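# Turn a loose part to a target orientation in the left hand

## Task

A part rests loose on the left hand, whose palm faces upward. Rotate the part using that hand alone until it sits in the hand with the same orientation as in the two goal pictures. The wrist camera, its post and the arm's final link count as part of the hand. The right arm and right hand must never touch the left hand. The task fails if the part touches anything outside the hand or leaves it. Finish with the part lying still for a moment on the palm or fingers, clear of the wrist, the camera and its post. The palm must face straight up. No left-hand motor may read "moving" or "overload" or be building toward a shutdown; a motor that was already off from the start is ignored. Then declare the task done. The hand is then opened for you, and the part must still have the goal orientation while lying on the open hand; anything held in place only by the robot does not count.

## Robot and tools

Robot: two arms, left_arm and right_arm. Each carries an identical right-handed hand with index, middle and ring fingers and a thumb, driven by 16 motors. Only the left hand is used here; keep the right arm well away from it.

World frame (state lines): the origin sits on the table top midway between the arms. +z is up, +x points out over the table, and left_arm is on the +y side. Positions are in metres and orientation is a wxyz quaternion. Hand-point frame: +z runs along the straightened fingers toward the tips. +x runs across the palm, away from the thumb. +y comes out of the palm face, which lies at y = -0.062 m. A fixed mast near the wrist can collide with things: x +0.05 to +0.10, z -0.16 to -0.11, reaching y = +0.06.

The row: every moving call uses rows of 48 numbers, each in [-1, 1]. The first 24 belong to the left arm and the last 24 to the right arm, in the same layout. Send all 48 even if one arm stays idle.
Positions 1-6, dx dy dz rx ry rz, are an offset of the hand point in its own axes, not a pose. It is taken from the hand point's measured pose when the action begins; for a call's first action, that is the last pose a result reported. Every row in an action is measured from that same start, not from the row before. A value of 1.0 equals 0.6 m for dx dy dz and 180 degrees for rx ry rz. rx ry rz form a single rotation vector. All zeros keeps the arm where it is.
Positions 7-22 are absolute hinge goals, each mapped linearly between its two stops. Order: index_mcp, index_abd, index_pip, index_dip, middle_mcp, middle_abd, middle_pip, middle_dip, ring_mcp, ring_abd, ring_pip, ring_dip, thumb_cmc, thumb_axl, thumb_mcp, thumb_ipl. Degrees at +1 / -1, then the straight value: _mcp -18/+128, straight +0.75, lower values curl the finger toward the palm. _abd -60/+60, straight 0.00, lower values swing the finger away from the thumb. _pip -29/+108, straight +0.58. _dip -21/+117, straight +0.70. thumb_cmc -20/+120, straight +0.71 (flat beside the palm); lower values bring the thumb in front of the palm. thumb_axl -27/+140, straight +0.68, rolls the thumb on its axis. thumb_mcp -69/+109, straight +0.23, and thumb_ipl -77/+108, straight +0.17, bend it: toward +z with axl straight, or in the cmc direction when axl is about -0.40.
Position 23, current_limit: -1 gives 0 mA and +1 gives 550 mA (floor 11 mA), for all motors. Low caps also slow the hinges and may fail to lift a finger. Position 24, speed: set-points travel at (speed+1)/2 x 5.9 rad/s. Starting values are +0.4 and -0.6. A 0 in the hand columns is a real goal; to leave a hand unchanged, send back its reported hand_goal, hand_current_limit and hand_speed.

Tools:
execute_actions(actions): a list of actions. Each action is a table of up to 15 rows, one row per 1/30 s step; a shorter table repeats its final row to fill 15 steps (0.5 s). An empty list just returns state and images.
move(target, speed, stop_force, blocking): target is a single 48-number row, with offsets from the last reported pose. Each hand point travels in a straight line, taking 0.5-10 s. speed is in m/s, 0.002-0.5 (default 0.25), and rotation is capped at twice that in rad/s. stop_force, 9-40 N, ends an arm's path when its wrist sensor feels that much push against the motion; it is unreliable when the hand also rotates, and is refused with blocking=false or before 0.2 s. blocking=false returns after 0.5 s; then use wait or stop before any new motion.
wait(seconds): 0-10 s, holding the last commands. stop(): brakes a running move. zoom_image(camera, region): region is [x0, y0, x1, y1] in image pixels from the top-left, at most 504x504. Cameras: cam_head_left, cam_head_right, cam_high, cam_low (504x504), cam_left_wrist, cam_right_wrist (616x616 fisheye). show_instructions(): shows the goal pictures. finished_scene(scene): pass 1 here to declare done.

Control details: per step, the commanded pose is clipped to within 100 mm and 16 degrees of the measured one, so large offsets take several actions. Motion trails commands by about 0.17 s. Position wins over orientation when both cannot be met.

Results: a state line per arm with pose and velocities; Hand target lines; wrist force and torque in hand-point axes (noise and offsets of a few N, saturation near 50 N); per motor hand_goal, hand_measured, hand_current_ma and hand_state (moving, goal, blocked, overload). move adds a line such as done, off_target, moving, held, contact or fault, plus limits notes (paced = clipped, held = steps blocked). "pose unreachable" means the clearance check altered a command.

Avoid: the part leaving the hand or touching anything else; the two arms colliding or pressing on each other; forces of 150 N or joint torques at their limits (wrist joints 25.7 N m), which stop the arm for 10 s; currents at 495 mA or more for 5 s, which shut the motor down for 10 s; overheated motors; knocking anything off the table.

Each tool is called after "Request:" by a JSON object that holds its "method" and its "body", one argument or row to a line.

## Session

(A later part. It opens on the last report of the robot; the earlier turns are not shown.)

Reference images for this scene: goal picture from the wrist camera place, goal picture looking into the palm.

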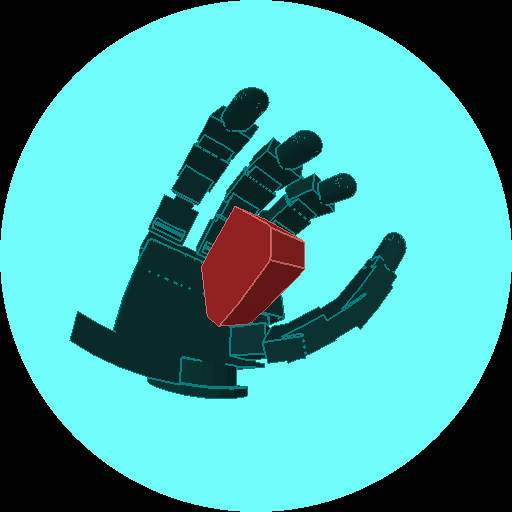

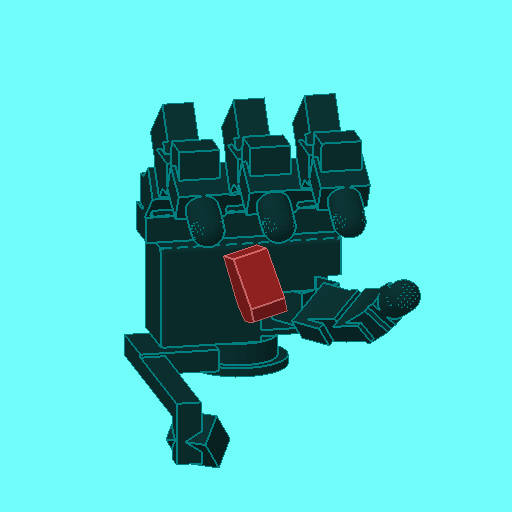

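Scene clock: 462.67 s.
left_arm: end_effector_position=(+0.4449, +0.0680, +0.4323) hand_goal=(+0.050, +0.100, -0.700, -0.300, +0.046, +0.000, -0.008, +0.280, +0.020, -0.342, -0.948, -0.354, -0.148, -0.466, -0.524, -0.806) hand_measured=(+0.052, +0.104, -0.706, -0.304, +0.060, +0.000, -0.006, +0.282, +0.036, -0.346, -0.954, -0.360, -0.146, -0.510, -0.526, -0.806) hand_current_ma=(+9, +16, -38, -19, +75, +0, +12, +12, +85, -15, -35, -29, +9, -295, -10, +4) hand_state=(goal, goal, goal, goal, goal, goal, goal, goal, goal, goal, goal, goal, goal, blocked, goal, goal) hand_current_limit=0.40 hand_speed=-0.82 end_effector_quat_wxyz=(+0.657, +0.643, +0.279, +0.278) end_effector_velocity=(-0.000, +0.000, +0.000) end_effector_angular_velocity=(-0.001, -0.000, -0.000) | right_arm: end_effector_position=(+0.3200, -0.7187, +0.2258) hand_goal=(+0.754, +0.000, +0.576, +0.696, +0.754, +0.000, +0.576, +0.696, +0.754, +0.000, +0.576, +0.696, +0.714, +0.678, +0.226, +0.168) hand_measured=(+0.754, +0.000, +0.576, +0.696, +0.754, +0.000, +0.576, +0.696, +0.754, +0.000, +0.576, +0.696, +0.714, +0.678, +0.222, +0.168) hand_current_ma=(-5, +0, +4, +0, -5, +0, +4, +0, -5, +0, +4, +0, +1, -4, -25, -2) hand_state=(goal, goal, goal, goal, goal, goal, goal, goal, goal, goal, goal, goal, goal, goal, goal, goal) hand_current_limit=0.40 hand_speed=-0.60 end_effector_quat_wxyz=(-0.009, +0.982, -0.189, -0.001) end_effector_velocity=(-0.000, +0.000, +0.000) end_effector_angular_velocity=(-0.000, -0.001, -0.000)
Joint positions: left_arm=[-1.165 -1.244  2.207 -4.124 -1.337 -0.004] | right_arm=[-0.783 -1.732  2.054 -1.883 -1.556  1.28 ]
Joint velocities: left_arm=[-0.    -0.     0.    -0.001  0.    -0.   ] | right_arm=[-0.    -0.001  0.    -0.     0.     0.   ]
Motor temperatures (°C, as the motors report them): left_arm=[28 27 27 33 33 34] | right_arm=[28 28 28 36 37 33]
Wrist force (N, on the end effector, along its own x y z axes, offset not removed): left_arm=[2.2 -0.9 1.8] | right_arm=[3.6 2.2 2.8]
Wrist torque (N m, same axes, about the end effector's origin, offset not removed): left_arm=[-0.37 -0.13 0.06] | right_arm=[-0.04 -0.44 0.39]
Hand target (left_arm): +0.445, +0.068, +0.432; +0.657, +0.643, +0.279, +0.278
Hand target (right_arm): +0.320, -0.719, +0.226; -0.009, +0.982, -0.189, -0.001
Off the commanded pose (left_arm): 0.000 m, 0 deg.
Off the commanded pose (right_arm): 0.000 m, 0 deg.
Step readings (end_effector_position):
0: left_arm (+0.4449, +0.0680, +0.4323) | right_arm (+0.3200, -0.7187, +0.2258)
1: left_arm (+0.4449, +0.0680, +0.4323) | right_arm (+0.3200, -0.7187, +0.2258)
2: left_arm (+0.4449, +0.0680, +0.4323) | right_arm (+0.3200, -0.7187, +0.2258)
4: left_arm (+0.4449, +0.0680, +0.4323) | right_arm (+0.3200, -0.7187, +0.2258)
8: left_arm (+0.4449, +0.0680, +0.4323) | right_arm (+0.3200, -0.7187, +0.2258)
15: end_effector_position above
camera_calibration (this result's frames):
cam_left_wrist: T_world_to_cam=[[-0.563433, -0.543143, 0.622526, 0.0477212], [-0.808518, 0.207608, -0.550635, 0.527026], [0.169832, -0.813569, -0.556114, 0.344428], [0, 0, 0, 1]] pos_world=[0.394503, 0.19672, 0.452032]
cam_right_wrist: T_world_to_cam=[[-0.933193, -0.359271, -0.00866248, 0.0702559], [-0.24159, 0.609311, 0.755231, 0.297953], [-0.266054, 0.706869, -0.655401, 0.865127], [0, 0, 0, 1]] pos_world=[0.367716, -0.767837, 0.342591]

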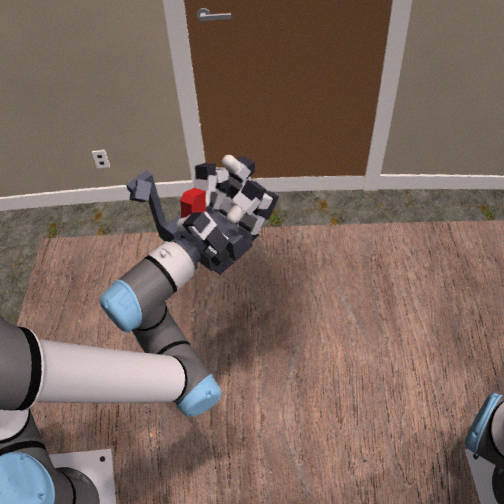

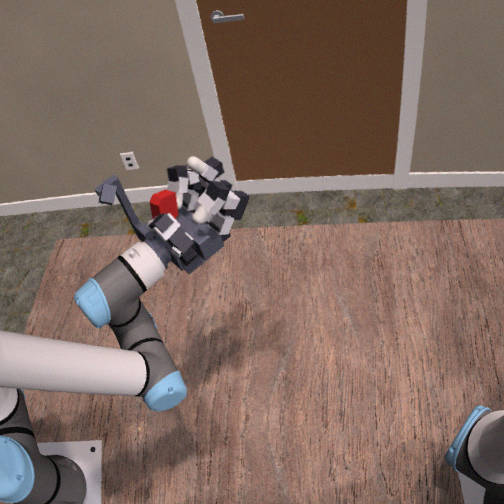

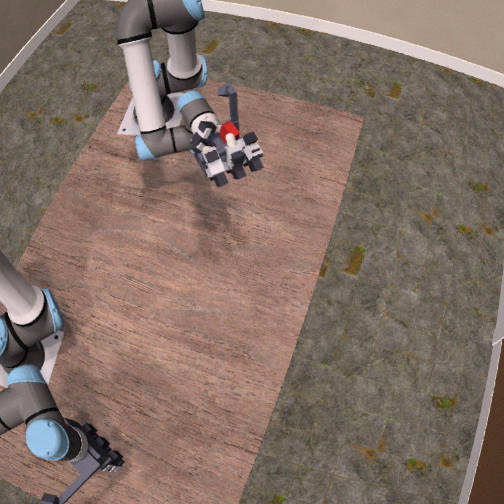

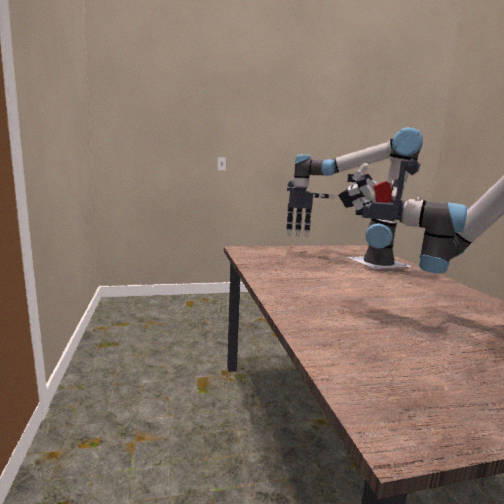

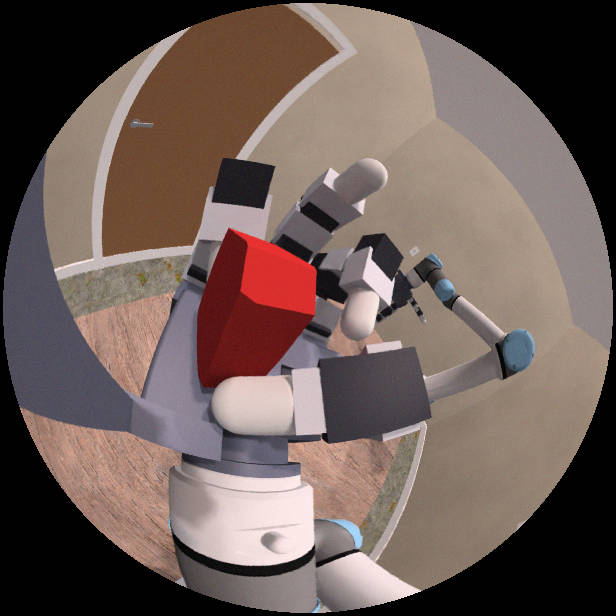

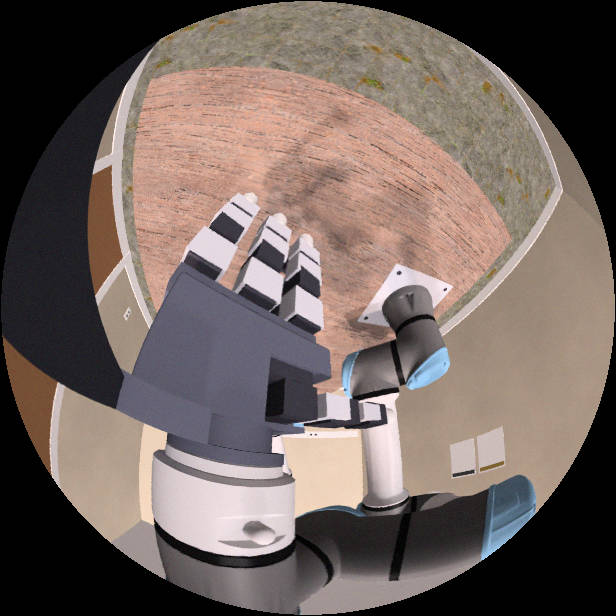

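Request:
{"method": "execute_actions", "body": {
  "actions": [
    [[0,0,0,0,0,0, 0.05,0.1,-0.70,-0.30, 0.046,0,-0.008,0.28, 0.008,-0.435,-0.846,-0.455, -0.143,-0.452,-0.474,-0.818, 0.4,-0.88, 0,0,0,0,0,0, 0.754,0,0.576,0.696, 0.754,0,0.576,0.696, 0.754,0,0.576,0.696, 0.714,0.678,0.226,0.168, 0.4,-0.6]]
  ]
}}

Request:
{"method": "zoom_image", "body": {
  "camera": "cam_left_wrist",
  "region": [140, 170, 420, 450]
}}

Request:
{"method": "zoom_image", "body": {
  "camera": "cam_low",
  "region": [345, 155, 425, 235]
}}

Scene clock: 468.77 s.
left_arm: end_effector_position=(+0.4449, +0.0680, +0.4323) hand_goal=(+0.050, +0.100, -0.700, -0.300, +0.046, +0.000, -0.008, +0.280, +0.008, -0.434, -0.846, -0.454, -0.142, -0.452, -0.474, -0.818) hand_measured=(+0.052, +0.104, -0.706, -0.304, +0.060, +0.000, -0.006, +0.282, +0.030, -0.430, -0.870, -0.462, -0.142, -0.482, -0.484, -0.818) hand_current_ma=(+9, +16, -38, -19, +75, +0, +12, +12, +120, +19, -121, -44, -3, -204, -60, -4) hand_state=(goal, goal, goal, goal, goal, goal, goal, goal, blocked, goal, moving, goal, goal, blocked, goal, goal) hand_current_limit=0.40 hand_speed=-0.88 end_effector_quat_wxyz=(+0.657, +0.643, +0.279, +0.278) end_effector_velocity=(+0.000, -0.000, -0.000) end_effector_angular_velocity=(+0.000, +0.001, -0.000) | right_arm: end_effector_position=(+0.3200, -0.7187, +0.2258) hand_goal=(+0.754, +0.000, +0.576, +0.696, +0.754, +0.000, +0.576, +0.696, +0.754, +0.000, +0.576, +0.696, +0.714, +0.678, +0.226, +0.168) hand_measured=(+0.754, +0.000, +0.576, +0.696, +0.754, +0.000, +0.576, +0.696, +0.754, +0.000, +0.576, +0.696, +0.714, +0.678, +0.222, +0.168) hand_current_ma=(-5, +0, +4, +0, -5, +0, +4, +0, -5, +0, +4, +0, +1, -4, -25, -2) hand_state=(goal, goal, goal, goal, goal, goal, goal, goal, goal, goal, goal, goal, goal, goal, goal, goal) hand_current_limit=0.40 hand_speed=-0.60 end_effector_quat_wxyz=(-0.009, +0.982, -0.189, -0.001) end_effector_velocity=(+0.000, +0.000, -0.001) end_effector_angular_velocity=(+0.002, +0.001, -0.000)
Joint positions: left_arm=[-1.165 -1.244  2.207 -4.124 -1.337 -0.004] | right_arm=[-0.783 -1.732  2.054 -1.883 -1.556  1.28 ]
Joint velocities: left_arm=[-0.     0.     0.001  0.     0.    -0.001] | right_arm=[0.    0.001 0.    0.    0.001 0.   ]
Motor temperatures (°C, as the motors report them): left_arm=[28 27 27 33 33 34] | right_arm=[28 28 28 36 37 33]
Wrist force (N, on the end effector, along its own x y z axes, offset not removed): left_arm=[2.3 -0.2 0.9] | right_arm=[2.0 0.5 1.0]
Wrist torque (N m, same axes, about the end effector's origin, offset not removed): left_arm=[-0.25 -0.18 0.07] | right_arm=[-0.10 -0.29 0.16]
Hand target (left_arm): +0.445, +0.068, +0.432; +0.657, +0.643, +0.279, +0.278
Hand target (right_arm): +0.320, -0.719, +0.226; -0.009, +0.982, -0.189, -0.001
Off the commanded pose (left_arm): 0.000 m, 0 deg.
Off the commanded pose (right_arm): 0.000 m, 0 deg.
Step readings (end_effector_position):
0: left_arm (+0.4449, +0.0680, +0.4323) | right_arm (+0.3200, -0.7187, +0.2258)
1: left_arm (+0.4449, +0.0680, +0.4323) | right_arm (+0.3200, -0.7187, +0.2258)
2: left_arm (+0.4449, +0.0680, +0.4323) | right_arm (+0.3200, -0.7187, +0.2258)
4: left_arm (+0.4449, +0.0680, +0.4323) | right_arm (+0.3200, -0.7187, +0.2258)
8: left_arm (+0.4449, +0.0680, +0.4323) | right_arm (+0.3200, -0.7187, +0.2258)
15: end_effector_position above
camera_calibration (this result's frames):
cam_left_wrist: T_world_to_cam=[[-0.563433, -0.543143, 0.622526, 0.0477212], [-0.808518, 0.207608, -0.550634, 0.527026], [0.169832, -0.813569, -0.556114, 0.344428], [0, 0, 0, 1]] pos_world=[0.394503, 0.19672, 0.452032]
cam_right_wrist: T_world_to_cam=[[-0.933193, -0.359271, -0.00866233, 0.0702559], [-0.24159, 0.609311, 0.755231, 0.297953], [-0.266055, 0.706869, -0.655401, 0.865127], [0, 0, 0, 1]] pos_world=[0.367716, -0.767837, 0.34259]

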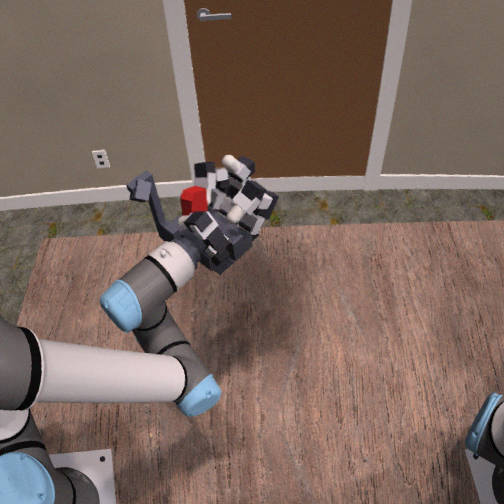

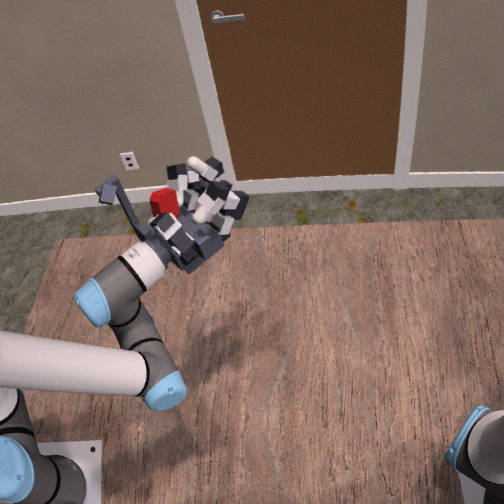

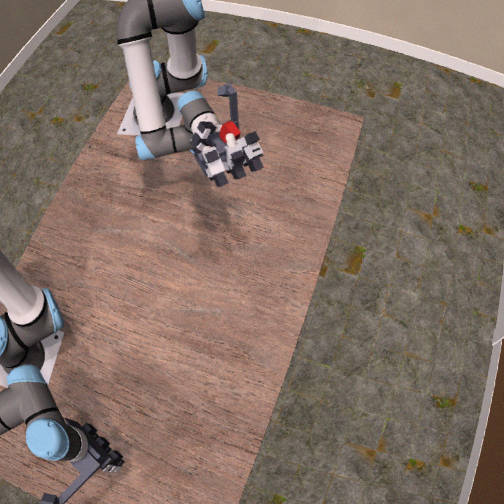

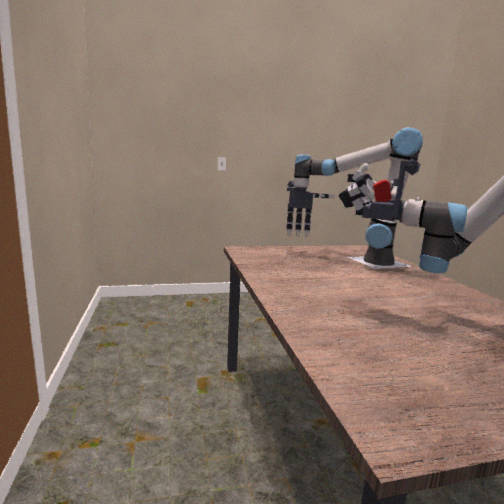

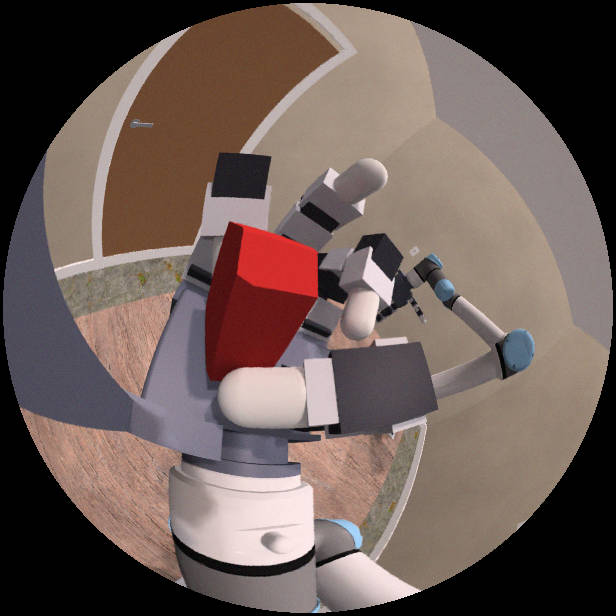

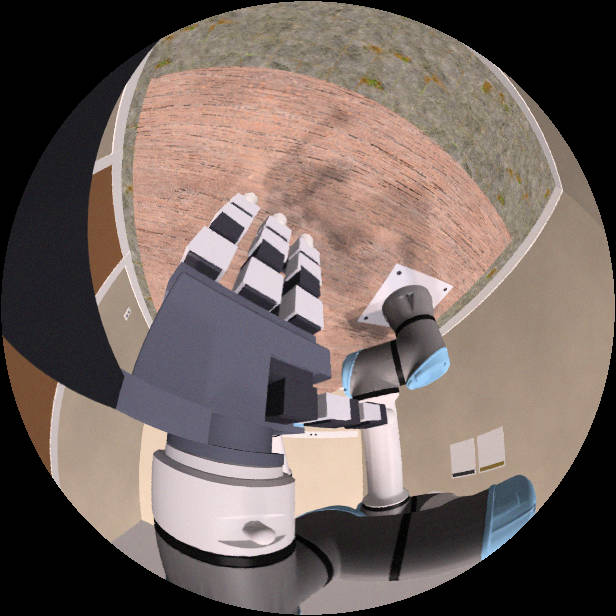

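Region (140, 170, 420, 450) of cam_left_wrist's 616x616 image, scaled by 1.800, with more detail than that image has.

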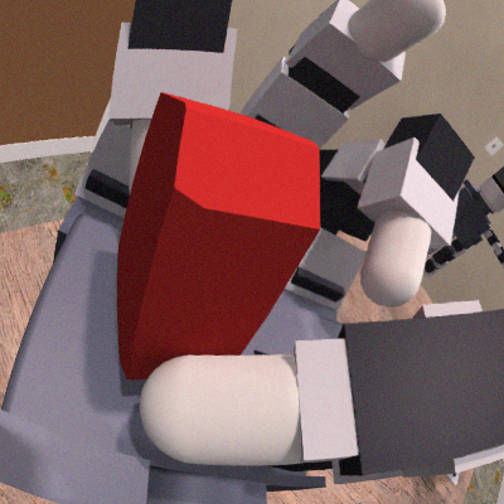

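Region (345, 155, 425, 235) of cam_low's 504x504 image, scaled by 6.300, with more detail than that image has.

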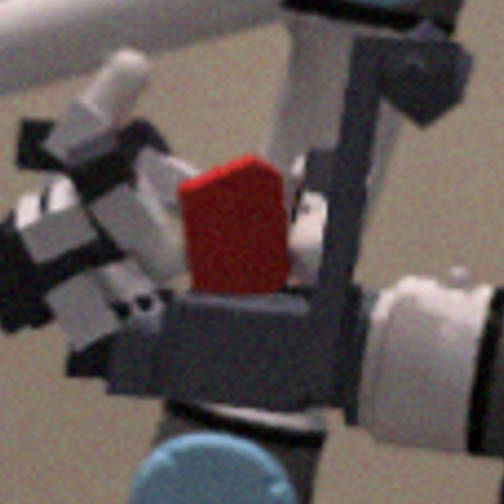

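Request:
{"method": "execute_actions", "body": {
  "actions": []
}}

Request:
{"method": "zoom_image", "body": {
  "camera": "cam_left_wrist",
  "region": [140, 170, 420, 450]
}}

Request:
{"method": "zoom_image", "body": {
  "camera": "cam_head_right",
  "region": [120, 140, 260, 280]
}}

Scene clock: 470.57 s.
left_arm: end_effector_position=(+0.4449, +0.0680, +0.4323) hand_goal=(+0.050, +0.100, -0.700, -0.300, +0.046, +0.000, -0.008, +0.280, +0.008, -0.434, -0.846, -0.454, -0.142, -0.452, -0.474, -0.818) hand_measured=(+0.052, +0.104, -0.706, -0.304, +0.060, +0.000, -0.006, +0.282, +0.030, -0.430, -0.870, -0.462, -0.142, -0.482, -0.484, -0.818) hand_current_ma=(+9, +16, -38, -19, +75, +0, +12, +12, +120, +19, -122, -44, -3, -204, -60, -4) hand_state=(goal, goal, goal, goal, goal, goal, goal, goal, blocked, goal, blocked, goal, goal, blocked, goal, goal) hand_current_limit=0.40 hand_speed=-0.88 end_effector_quat_wxyz=(+0.657, +0.643, +0.279, +0.278) end_effector_velocity=(+0.000, -0.000, +0.001) end_effector_angular_velocity=(-0.000, -0.001, +0.000) | right_arm: end_effector_position=(+0.3200, -0.7187, +0.2258) hand_goal=(+0.754, +0.000, +0.576, +0.696, +0.754, +0.000, +0.576, +0.696, +0.754, +0.000, +0.576, +0.696, +0.714, +0.678, +0.226, +0.168) hand_measured=(+0.754, +0.000, +0.576, +0.696, +0.754, +0.000, +0.576, +0.696, +0.754, +0.000, +0.576, +0.696, +0.714, +0.678, +0.222, +0.168) hand_current_ma=(-5, +0, +4, +0, -5, +0, +4, +0, -5, +0, +4, +0, +1, -4, -25, -2) hand_state=(goal, goal, goal, goal, goal, goal, goal, goal, goal, goal, goal, goal, goal, goal, goal, goal) hand_current_limit=0.40 hand_speed=-0.60 end_effector_quat_wxyz=(-0.009, +0.982, -0.189, -0.001) end_effector_velocity=(+0.000, -0.000, -0.000) end_effector_angular_velocity=(+0.000, +0.001, -0.001)
Joint positions: left_arm=[-1.165 -1.244  2.207 -4.124 -1.337 -0.004] | right_arm=[-0.783 -1.732  2.054 -1.883 -1.556  1.28 ]
Joint velocities: left_arm=[-0.    -0.    -0.001  0.001  0.     0.001] | right_arm=[-0.     0.001 -0.     0.    -0.     0.001]
Motor temperatures (°C, as the motors report them): left_arm=[28 27 27 33 33 34] | right_arm=[28 28 28 36 37 33]
Wrist force (N, on the end effector, along its own x y z axes, offset not removed): left_arm=[2.6 -0.4 0.7] | right_arm=[2.7 1.4 1.1]
Wrist torque (N m, same axes, about the end effector's origin, offset not removed): left_arm=[-0.16 -0.16 0.02] | right_arm=[-0.05 -0.54 0.26]
Hand target (left_arm): +0.445, +0.068, +0.432; +0.657, +0.643, +0.279, +0.278
Hand target (right_arm): +0.320, -0.719, +0.226; -0.009, +0.982, -0.189, -0.001
Off the commanded pose (left_arm): 0.000 m, 0 deg.
Off the commanded pose (right_arm): 0.000 m, 0 deg.
camera_calibration (this result's frames):
cam_left_wrist: T_world_to_cam=[[-0.563433, -0.543143, 0.622526, 0.0477211], [-0.808518, 0.207608, -0.550634, 0.527026], [0.169832, -0.813569, -0.556114, 0.344428], [0, 0, 0, 1]] pos_world=[0.394503, 0.19672, 0.452032]
cam_right_wrist: T_world_to_cam=[[-0.933193, -0.359271, -0.00866255, 0.070256], [-0.24159, 0.609311, 0.755231, 0.297953], [-0.266054, 0.706869, -0.655401, 0.865127], [0, 0, 0, 1]] pos_world=[0.367716, -0.767837, 0.342591]

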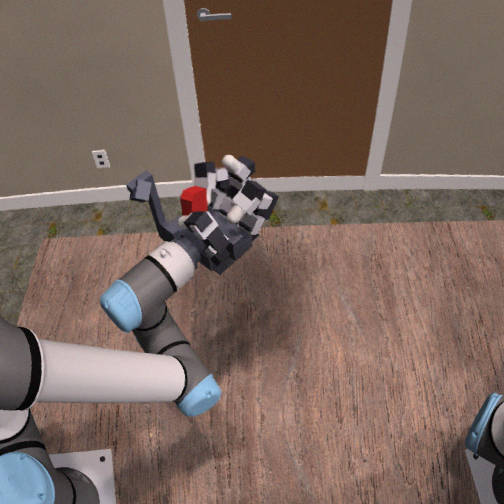

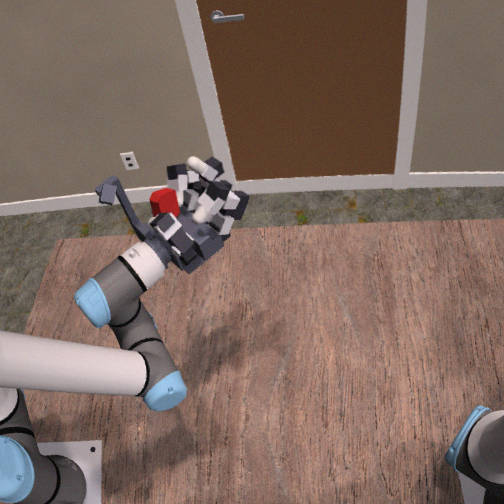

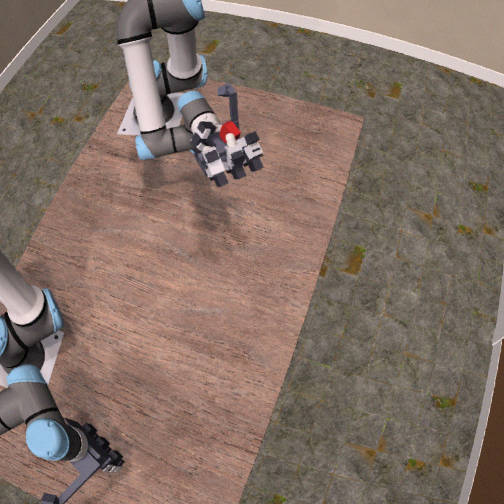

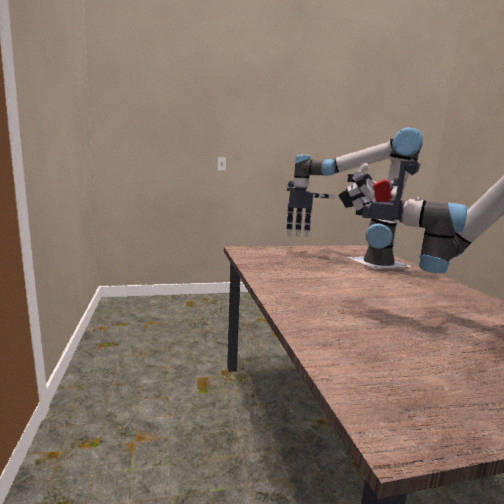

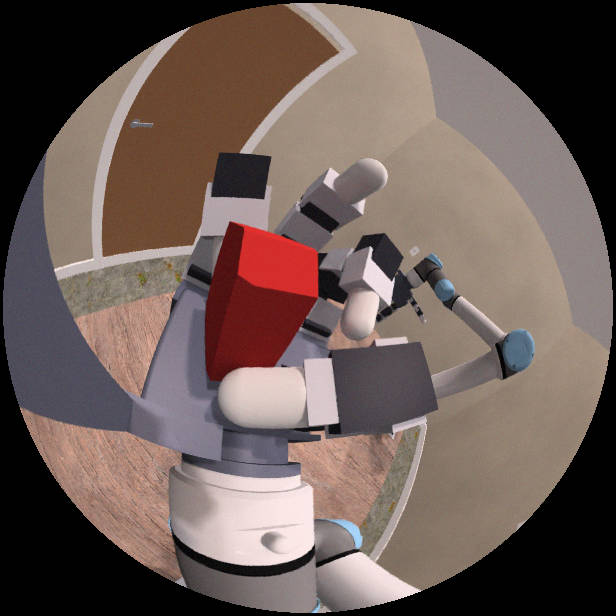

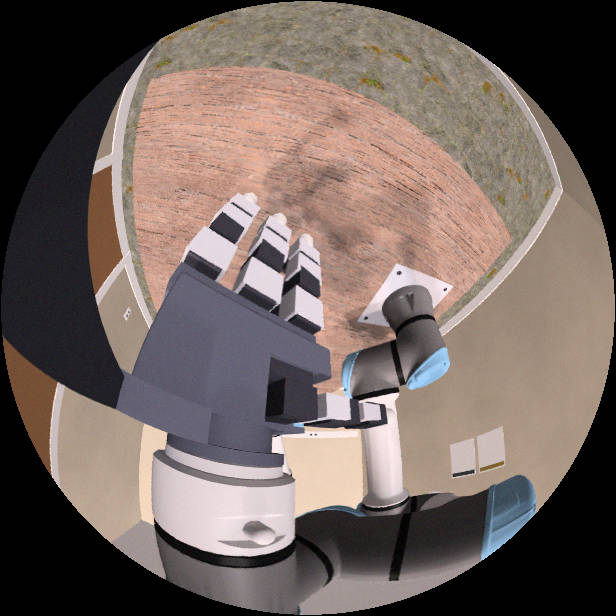

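Region (140, 170, 420, 450) of cam_left_wrist's 616x616 image, scaled by 1.800, with more detail than that image has.

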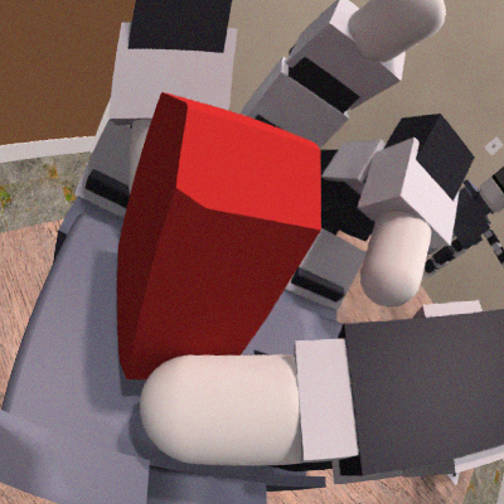

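Region (120, 140, 260, 280) of cam_head_right's 504x504 image, scaled by 3.600, with more detail than that image has.

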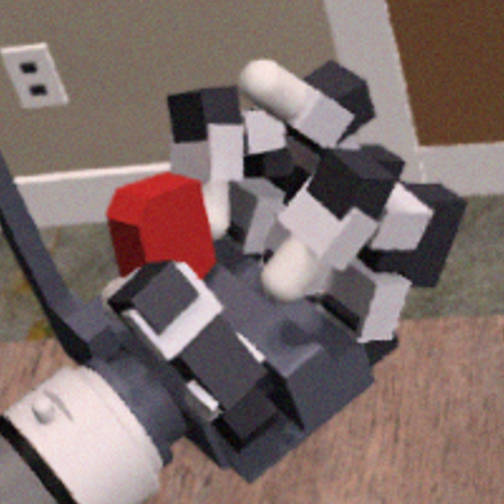

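Request:
{"method": "execute_actions", "body": {
  "actions": [
    [[0,0,0,0,0,0, 0.05,0.1,-0.70,-0.30, 0.046,0,-0.008,0.28, 0.007,-0.391,-0.823,-0.472, -0.130,-0.448,-0.499,-0.790, 0.4,-0.76, 0,0,0,0,0,0, 0.754,0,0.576,0.696, 0.754,0,0.576,0.696, 0.754,0,0.576,0.696, 0.714,0.678,0.226,0.168, 0.4,-0.6],[0,0,0,0,0,0, 0.05,0.1,-0.70,-0.30, 0.046,0,-0.008,0.28, 0.007,-0.391,-0.823,-0.472, -0.130,-0.448,-0.499,-0.790, 0.4,-0.76, 0,0,0,0,0,0, 0.754,0,0.576,0.696, 0.754,0,0.576,0.696, 0.754,0,0.576,0.696, 0.714,0.678,0.226,0.168, 0.4,-0.6],[0,0,0,0,0,0, 0.05,0.1,-0.70,-0.30, 0.046,0,-0.008,0.28, 0.005,-0.349,-0.801,-0.491, -0.117,-0.445,-0.518,-0.762, 0.4,-0.76, 0,0,0,0,0,0, 0.754,0,0.576,0.696, 0.754,0,0.576,0.696, 0.754,0,0.576,0.696, 0.714,0.678,0.226,0.168, 0.4,-0.6],[0,0,0,0,0,0, 0.05,0.1,-0.70,-0.30, 0.046,0,-0.008,0.28, 0.005,-0.349,-0.801,-0.491, -0.117,-0.445,-0.518,-0.762, 0.4,-0.76, 0,0,0,0,0,0, 0.754,0,0.576,0.696, 0.754,0,0.576,0.696, 0.754,0,0.576,0.696, 0.714,0.678,0.226,0.168, 0.4,-0.6],[0,0,0,0,0,0, 0.05,0.1,-0.70,-0.30, 0.046,0,-0.008,0.28, 0.004,-0.306,-0.778,-0.510, -0.105,-0.441,-0.537,-0.734, 0.4,-0.76, 0,0,0,0,0,0, 0.754,0,0.576,0.696, 0.754,0,0.576,0.696, 0.754,0,0.576,0.696, 0.714,0.678,0.226,0.168, 0.4,-0.6],[0,0,0,0,0,0, 0.05,0.1,-0.70,-0.30, 0.046,0,-0.008,0.28, 0.004,-0.306,-0.778,-0.510, -0.105,-0.441,-0.537,-0.734, 0.4,-0.76, 0,0,0,0,0,0, 0.754,0,0.576,0.696, 0.754,0,0.576,0.696, 0.754,0,0.576,0.696, 0.714,0.678,0.226,0.168, 0.4,-0.6],[0,0,0,0,0,0, 0.05,0.1,-0.70,-0.30, 0.046,0,-0.008,0.28, 0.003,-0.263,-0.755,-0.528, -0.093,-0.437,-0.556,-0.706, 0.4,-0.76, 0,0,0,0,0,0, 0.754,0,0.576,0.696, 0.754,0,0.576,0.696, 0.754,0,0.576,0.696, 0.714,0.678,0.226,0.168, 0.4,-0.6],[0,0,0,0,0,0, 0.05,0.1,-0.70,-0.30, 0.046,0,-0.008,0.28, 0.003,-0.263,-0.755,-0.528, -0.093,-0.437,-0.556,-0.706, 0.4,-0.76, 0,0,0,0,0,0, 0.754,0,0.576,0.696, 0.754,0,0.576,0.696, 0.754,0,0.576,0.696, 0.714,0.678,0.226,0.168, 0.4,-0.6],[0,0,0,0,0,0, 0.05,0.1,-0.70,-0.30, 0.046,0,-0.008,0.28, 0.001,-0.221,-0.733,-0.547, -0.080,-0.434,-0.575,-0.678, 0.4,-0.76, 0,0,0,0,0,0, 0.754,0,0.576,0.696, 0.754,0,0.576,0.696, 0.754,0,0.576,0.696, 0.714,0.678,0.226,0.168, 0.4,-0.6],[0,0,0,0,0,0, 0.05,0.1,-0.70,-0.30, 0.046,0,-0.008,0.28, 0.001,-0.221,-0.733,-0.547, -0.080,-0.434,-0.575,-0.678, 0.4,-0.76, 0,0,0,0,0,0, 0.754,0,0.576,0.696, 0.754,0,0.576,0.696, 0.754,0,0.576,0.696, 0.714,0.678,0.226,0.168, 0.4,-0.6],[0,0,0,0,0,0, 0.05,0.1,-0.70,-0.30, 0.046,0,-0.008,0.28, 0.0,-0.178,-0.710,-0.565, -0.068,-0.430,-0.594,-0.650, 0.4,-0.76, 0,0,0,0,0,0, 0.754,0,0.576,0.696, 0.754,0,0.576,0.696, 0.754,0,0.576,0.696, 0.714,0.678,0.226,0.168, 0.4,-0.6]]
  ]
}}

Request:
{"method": "zoom_image", "body": {
  "camera": "cam_left_wrist",
  "region": [140, 170, 420, 450]
}}

Request:
{"method": "zoom_image", "body": {
  "camera": "cam_head_right",
  "region": [120, 140, 260, 280]
}}

Scene clock: 574.13 s.
left_arm: end_effector_position=(+0.4449, +0.0680, +0.4323) hand_goal=(+0.050, +0.100, -0.700, -0.300, +0.046, +0.000, -0.008, +0.280, +0.000, -0.178, -0.710, -0.564, -0.068, -0.430, -0.594, -0.650) hand_measured=(+0.052, +0.104, -0.706, -0.304, +0.060, +0.000, -0.006, +0.282, +0.024, -0.182, -0.732, -0.570, -0.072, -0.462, -0.594, -0.658) hand_current_ma=(+9, +16, -38, -19, +75, +0, +12, +12, +135, -1, -103, -44, -15, -221, -16, -43) hand_state=(goal, goal, goal, goal, goal, goal, goal, goal, blocked, moving, moving, moving, moving, blocked, moving, moving) hand_current_limit=0.40 hand_speed=-0.76 end_effector_quat_wxyz=(+0.657, +0.643, +0.279, +0.278) end_effector_velocity=(+0.000, -0.000, +0.001) end_effector_angular_velocity=(-0.001, -0.000, +0.000) | right_arm: end_effector_position=(+0.3200, -0.7187, +0.2258) hand_goal=(+0.754, +0.000, +0.576, +0.696, +0.754, +0.000, +0.576, +0.696, +0.754, +0.000, +0.576, +0.696, +0.714, +0.678, +0.226, +0.168) hand_measured=(+0.754, +0.000, +0.576, +0.696, +0.754, +0.000, +0.576, +0.696, +0.754, +0.000, +0.576, +0.696, +0.714, +0.678, +0.222, +0.168) hand_current_ma=(-5, +0, +4, +0, -5, +0, +4, +0, -5, +0, +4, +0, +1, -4, -25, -2) hand_state=(goal, goal, goal, goal, goal, goal, goal, goal, goal, goal, goal, goal, goal, goal, goal, goal) hand_current_limit=0.40 hand_speed=-0.60 end_effector_quat_wxyz=(-0.009, +0.982, -0.189, -0.001) end_effector_velocity=(-0.000, -0.000, -0.000) end_effector_angular_velocity=(-0.001, +0.001, -0.000)
Joint positions: left_arm=[-1.165 -1.244  2.207 -4.124 -1.337 -0.004] | right_arm=[-0.783 -1.732  2.054 -1.883 -1.556  1.28 ]
Joint velocities: left_arm=[ 0.    -0.    -0.001  0.001  0.    -0.001] | right_arm=[-0.     0.     0.    -0.    -0.001  0.   ]
Motor temperatures (°C, as the motors report them): left_arm=[28 27 27 33 33 34] | right_arm=[28 28 28 36 37 33]
Wrist force (N, on the end effector, along its own x y z axes, offset not removed): left_arm=[1.2 -1.2 1.2] | right_arm=[3.9 0.8 0.4]
Wrist torque (N m, same axes, about the end effector's origin, offset not removed): left_arm=[-0.29 -0.15 0.05] | right_arm=[-0.13 -0.54 0.42]
Hand target (left_arm): +0.445, +0.068, +0.432; +0.657, +0.643, +0.279, +0.278
Hand target (right_arm): +0.320, -0.719, +0.226; -0.009, +0.982, -0.189, -0.001
Off the commanded pose (left_arm): 0.000 m, 0 deg.
Off the commanded pose (right_arm): 0.000 m, 0 deg.
Step readings (end_effector_position):
0: left_arm (+0.4449, +0.0680, +0.4323) | right_arm (+0.3200, -0.7187, +0.2258)
1: left_arm (+0.4449, +0.0680, +0.4323) | right_arm (+0.3200, -0.7187, +0.2258)
2: left_arm (+0.4449, +0.0680, +0.4323) | right_arm (+0.3200, -0.7187, +0.2258)
4: left_arm (+0.4449, +0.0680, +0.4323) | right_arm (+0.3200, -0.7187, +0.2258)
8: left_arm (+0.4449, +0.0680, +0.4323) | right_arm (+0.3200, -0.7187, +0.2258)
15: end_effector_position above
camera_calibration (this result's frames):
cam_left_wrist: T_world_to_cam=[[-0.563433, -0.543143, 0.622526, 0.0477212], [-0.808518, 0.207608, -0.550635, 0.527026], [0.169832, -0.813569, -0.556114, 0.344428], [0, 0, 0, 1]] pos_world=[0.394503, 0.19672, 0.452032]
cam_right_wrist: T_world_to_cam=[[-0.933193, -0.359271, -0.00866252, 0.070256], [-0.24159, 0.609311, 0.755231, 0.297953], [-0.266054, 0.706869, -0.655401, 0.865127], [0, 0, 0, 1]] pos_world=[0.367716, -0.767837, 0.342591]

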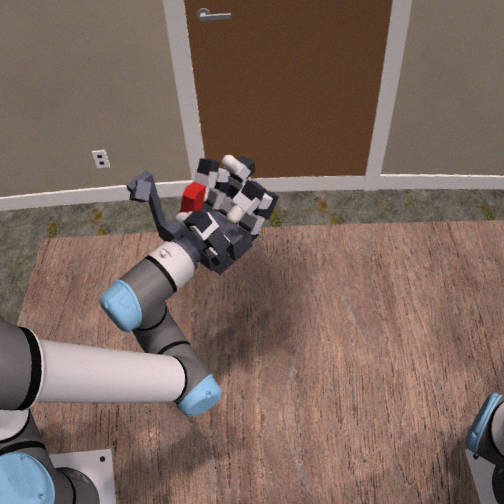

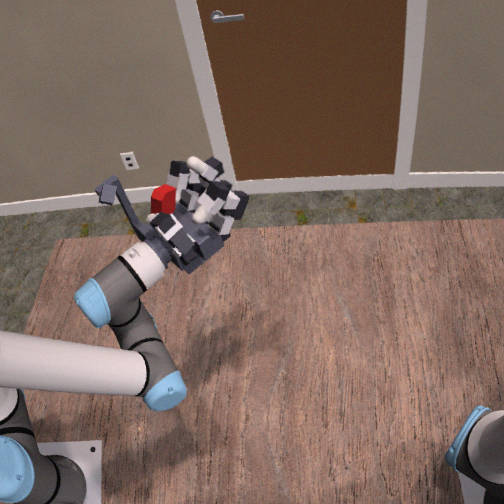

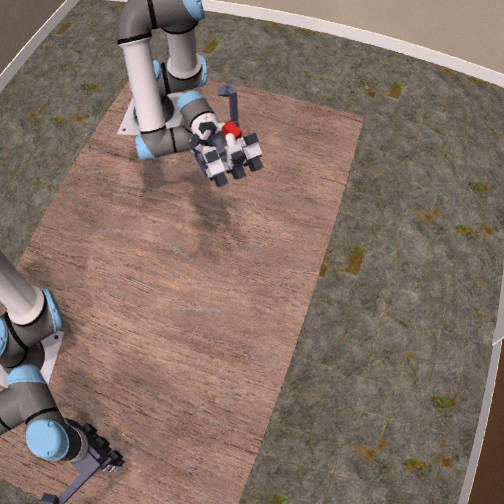

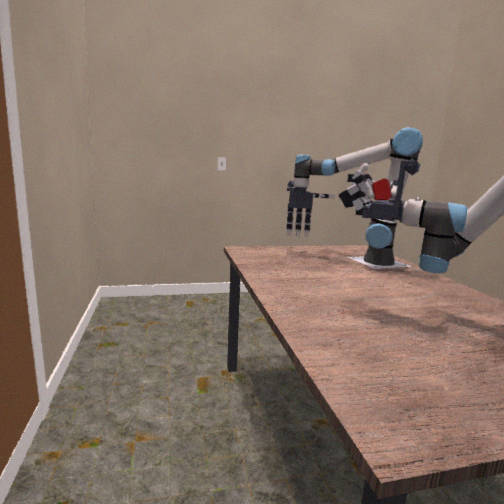

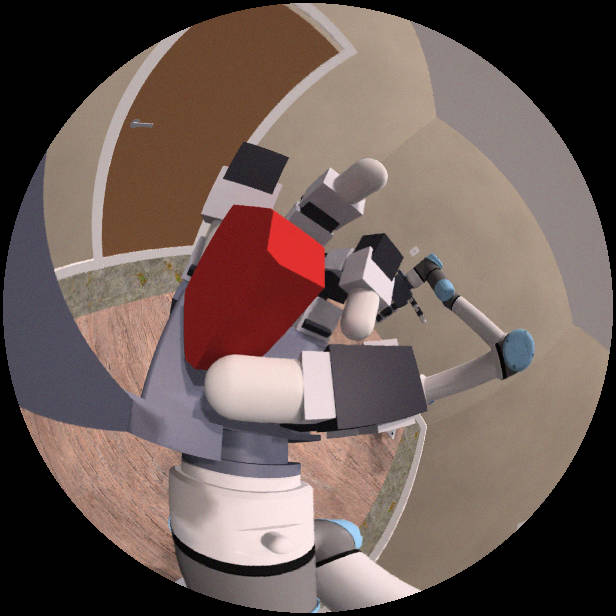

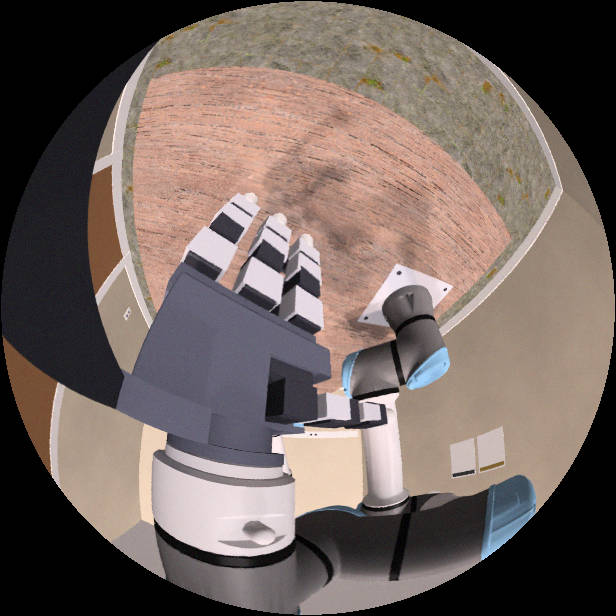

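Region (140, 170, 420, 450) of cam_left_wrist's 616x616 image, scaled by 1.800, with more detail than that image has.

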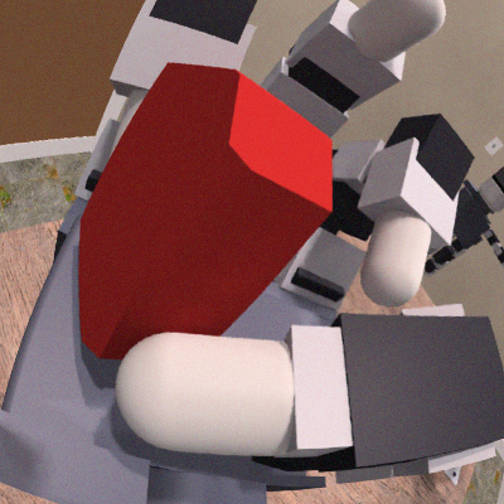

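Region (120, 140, 260, 280) of cam_head_right's 504x504 image, scaled by 3.600, with more detail than that image has.

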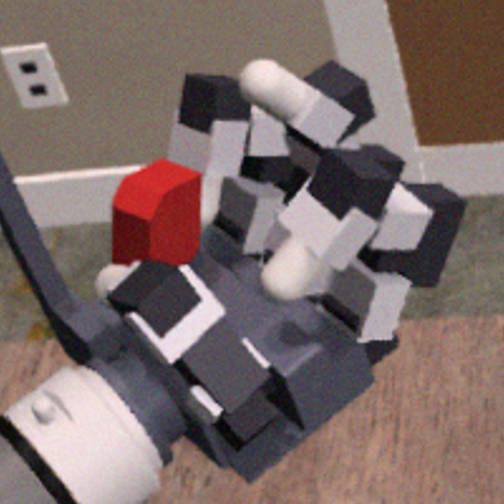

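Request:
{"method": "execute_actions", "body": {
  "actions": []
}}

Request:
{"method": "zoom_image", "body": {
  "camera": "cam_left_wrist",
  "region": [140, 170, 420, 450]
}}

Request:
{"method": "zoom_image", "body": {
  "camera": "cam_low",
  "region": [345, 155, 425, 235]
}}

Scene clock: 576.23 s.
left_arm: end_effector_position=(+0.4449, +0.0680, +0.4323) hand_goal=(+0.050, +0.100, -0.700, -0.300, +0.046, +0.000, -0.008, +0.280, +0.000, -0.178, -0.710, -0.564, -0.068, -0.430, -0.594, -0.650) hand_measured=(+0.052, +0.104, -0.706, -0.304, +0.060, +0.000, -0.006, +0.282, +0.024, -0.180, -0.730, -0.572, -0.072, -0.462, -0.596, -0.656) hand_current_ma=(+9, +16, -38, -19, +75, +0, +12, +12, +135, -8, -106, -42, -16, -221, -12, -51) hand_state=(goal, goal, goal, goal, goal, goal, goal, goal, blocked, goal, blocked, goal, goal, blocked, goal, goal) hand_current_limit=0.40 hand_speed=-0.76 end_effector_quat_wxyz=(+0.657, +0.643, +0.279, +0.278) end_effector_velocity=(-0.000, -0.000, +0.001) end_effector_angular_velocity=(-0.000, -0.001, -0.000) | right_arm: end_effector_position=(+0.3200, -0.7187, +0.2258) hand_goal=(+0.754, +0.000, +0.576, +0.696, +0.754, +0.000, +0.576, +0.696, +0.754, +0.000, +0.576, +0.696, +0.714, +0.678, +0.226, +0.168) hand_measured=(+0.754, +0.000, +0.576, +0.696, +0.754, +0.000, +0.576, +0.696, +0.754, +0.000, +0.576, +0.696, +0.714, +0.678, +0.222, +0.168) hand_current_ma=(-5, +0, +4, +0, -5, +0, +4, +0, -5, +0, +4, +0, +1, -4, -25, -2) hand_state=(goal, goal, goal, goal, goal, goal, goal, goal, goal, goal, goal, goal, goal, goal, goal, goal) hand_current_limit=0.40 hand_speed=-0.60 end_effector_quat_wxyz=(-0.009, +0.982, -0.189, -0.001) end_effector_velocity=(-0.000, -0.000, -0.000) end_effector_angular_velocity=(-0.000, +0.001, +0.000)
Joint positions: left_arm=[-1.165 -1.244  2.207 -4.124 -1.337 -0.004] | right_arm=[-0.783 -1.732  2.054 -1.883 -1.556  1.28 ]
Joint velocities: left_arm=[-0.    -0.    -0.001 -0.    -0.     0.001] | right_arm=[ 0.     0.001 -0.    -0.    -0.001 -0.   ]
Motor temperatures (°C, as the motors report them): left_arm=[28 27 27 33 33 34] | right_arm=[28 28 28 36 37 33]
Wrist force (N, on the end effector, along its own x y z axes, offset not removed): left_arm=[1.9 0.5 1.4] | right_arm=[3.7 0.0 1.3]
Wrist torque (N m, same axes, about the end effector's origin, offset not removed): left_arm=[-0.24 -0.10 0.09] | right_arm=[-0.30 -0.47 0.43]
Hand target (left_arm): +0.445, +0.068, +0.432; +0.657, +0.643, +0.279, +0.278
Hand target (right_arm): +0.320, -0.719, +0.226; -0.009, +0.982, -0.189, -0.001
Off the commanded pose (left_arm): 0.000 m, 0 deg.
Off the commanded pose (right_arm): 0.000 m, 0 deg.
camera_calibration (this result's frames):
cam_left_wrist: T_world_to_cam=[[-0.563433, -0.543143, 0.622526, 0.0477212], [-0.808518, 0.207608, -0.550634, 0.527026], [0.169832, -0.813569, -0.556114, 0.344428], [0, 0, 0, 1]] pos_world=[0.394503, 0.19672, 0.452032]
cam_right_wrist: T_world_to_cam=[[-0.933193, -0.359271, -0.00866248, 0.070256], [-0.24159, 0.609311, 0.755231, 0.297953], [-0.266054, 0.706869, -0.655401, 0.865127], [0, 0, 0, 1]] pos_world=[0.367716, -0.767837, 0.34259]

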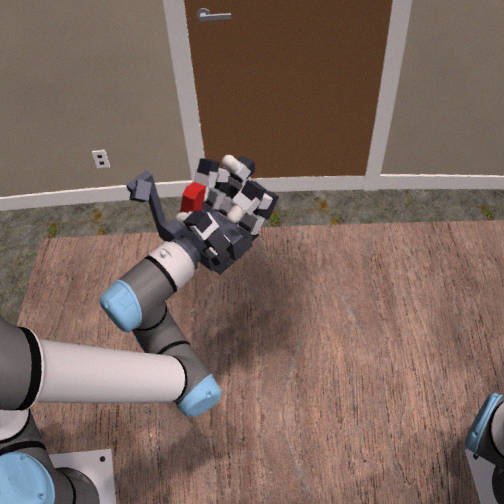

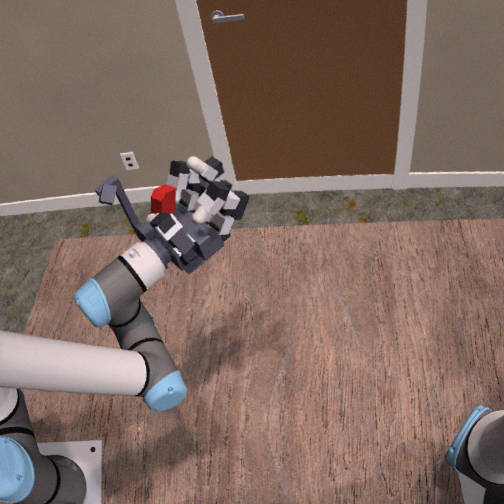

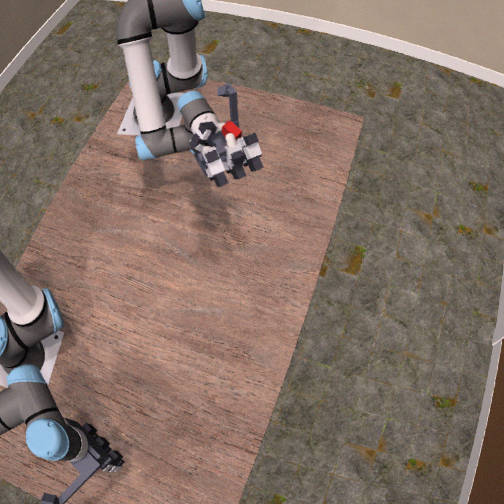

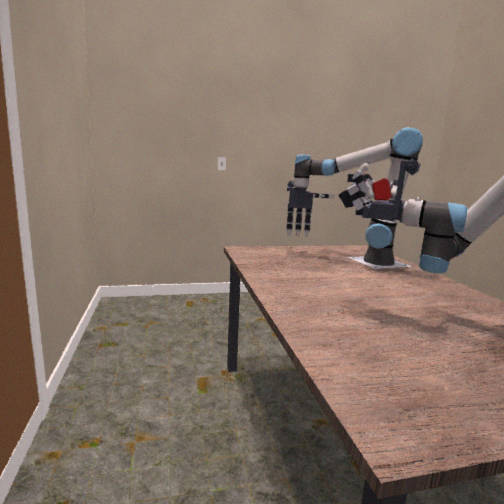

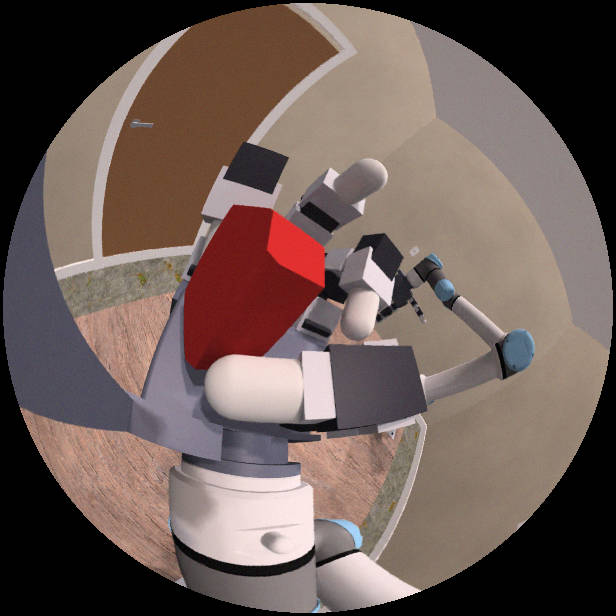

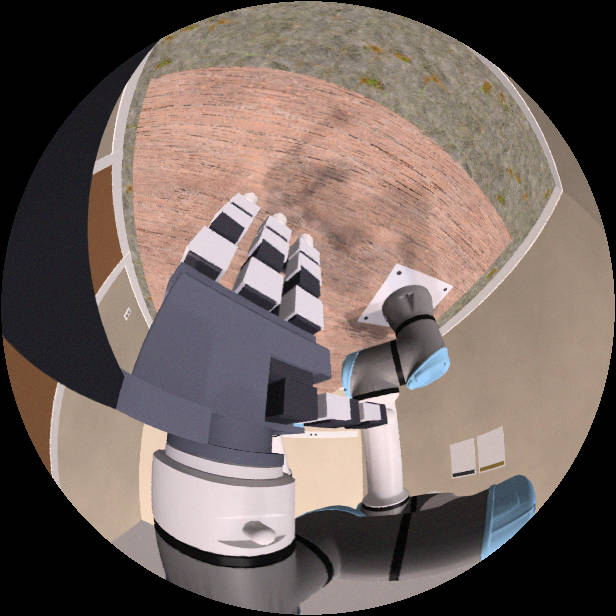

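Region (140, 170, 420, 450) of cam_left_wrist's 616x616 image, scaled by 1.800, with more detail than that image has.

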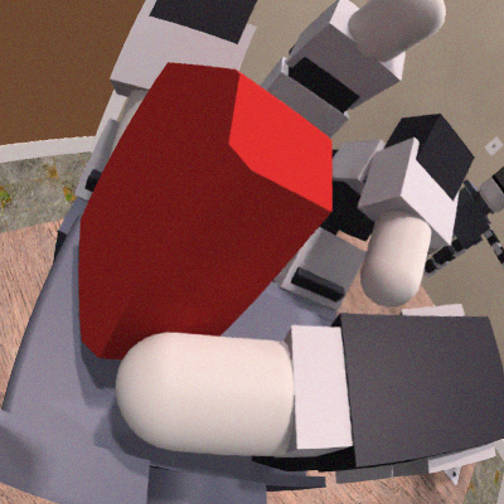

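Region (345, 155, 425, 235) of cam_low's 504x504 image, scaled by 6.300, with more detail than that image has.

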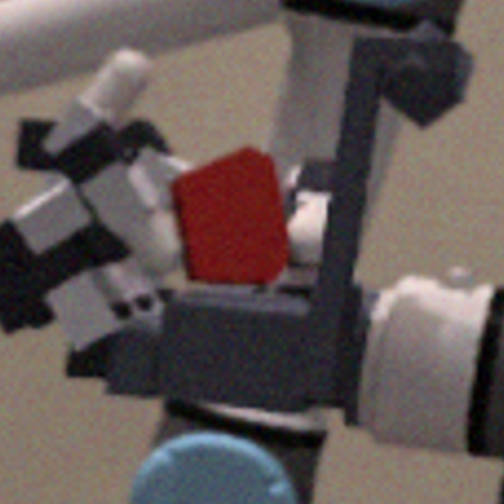

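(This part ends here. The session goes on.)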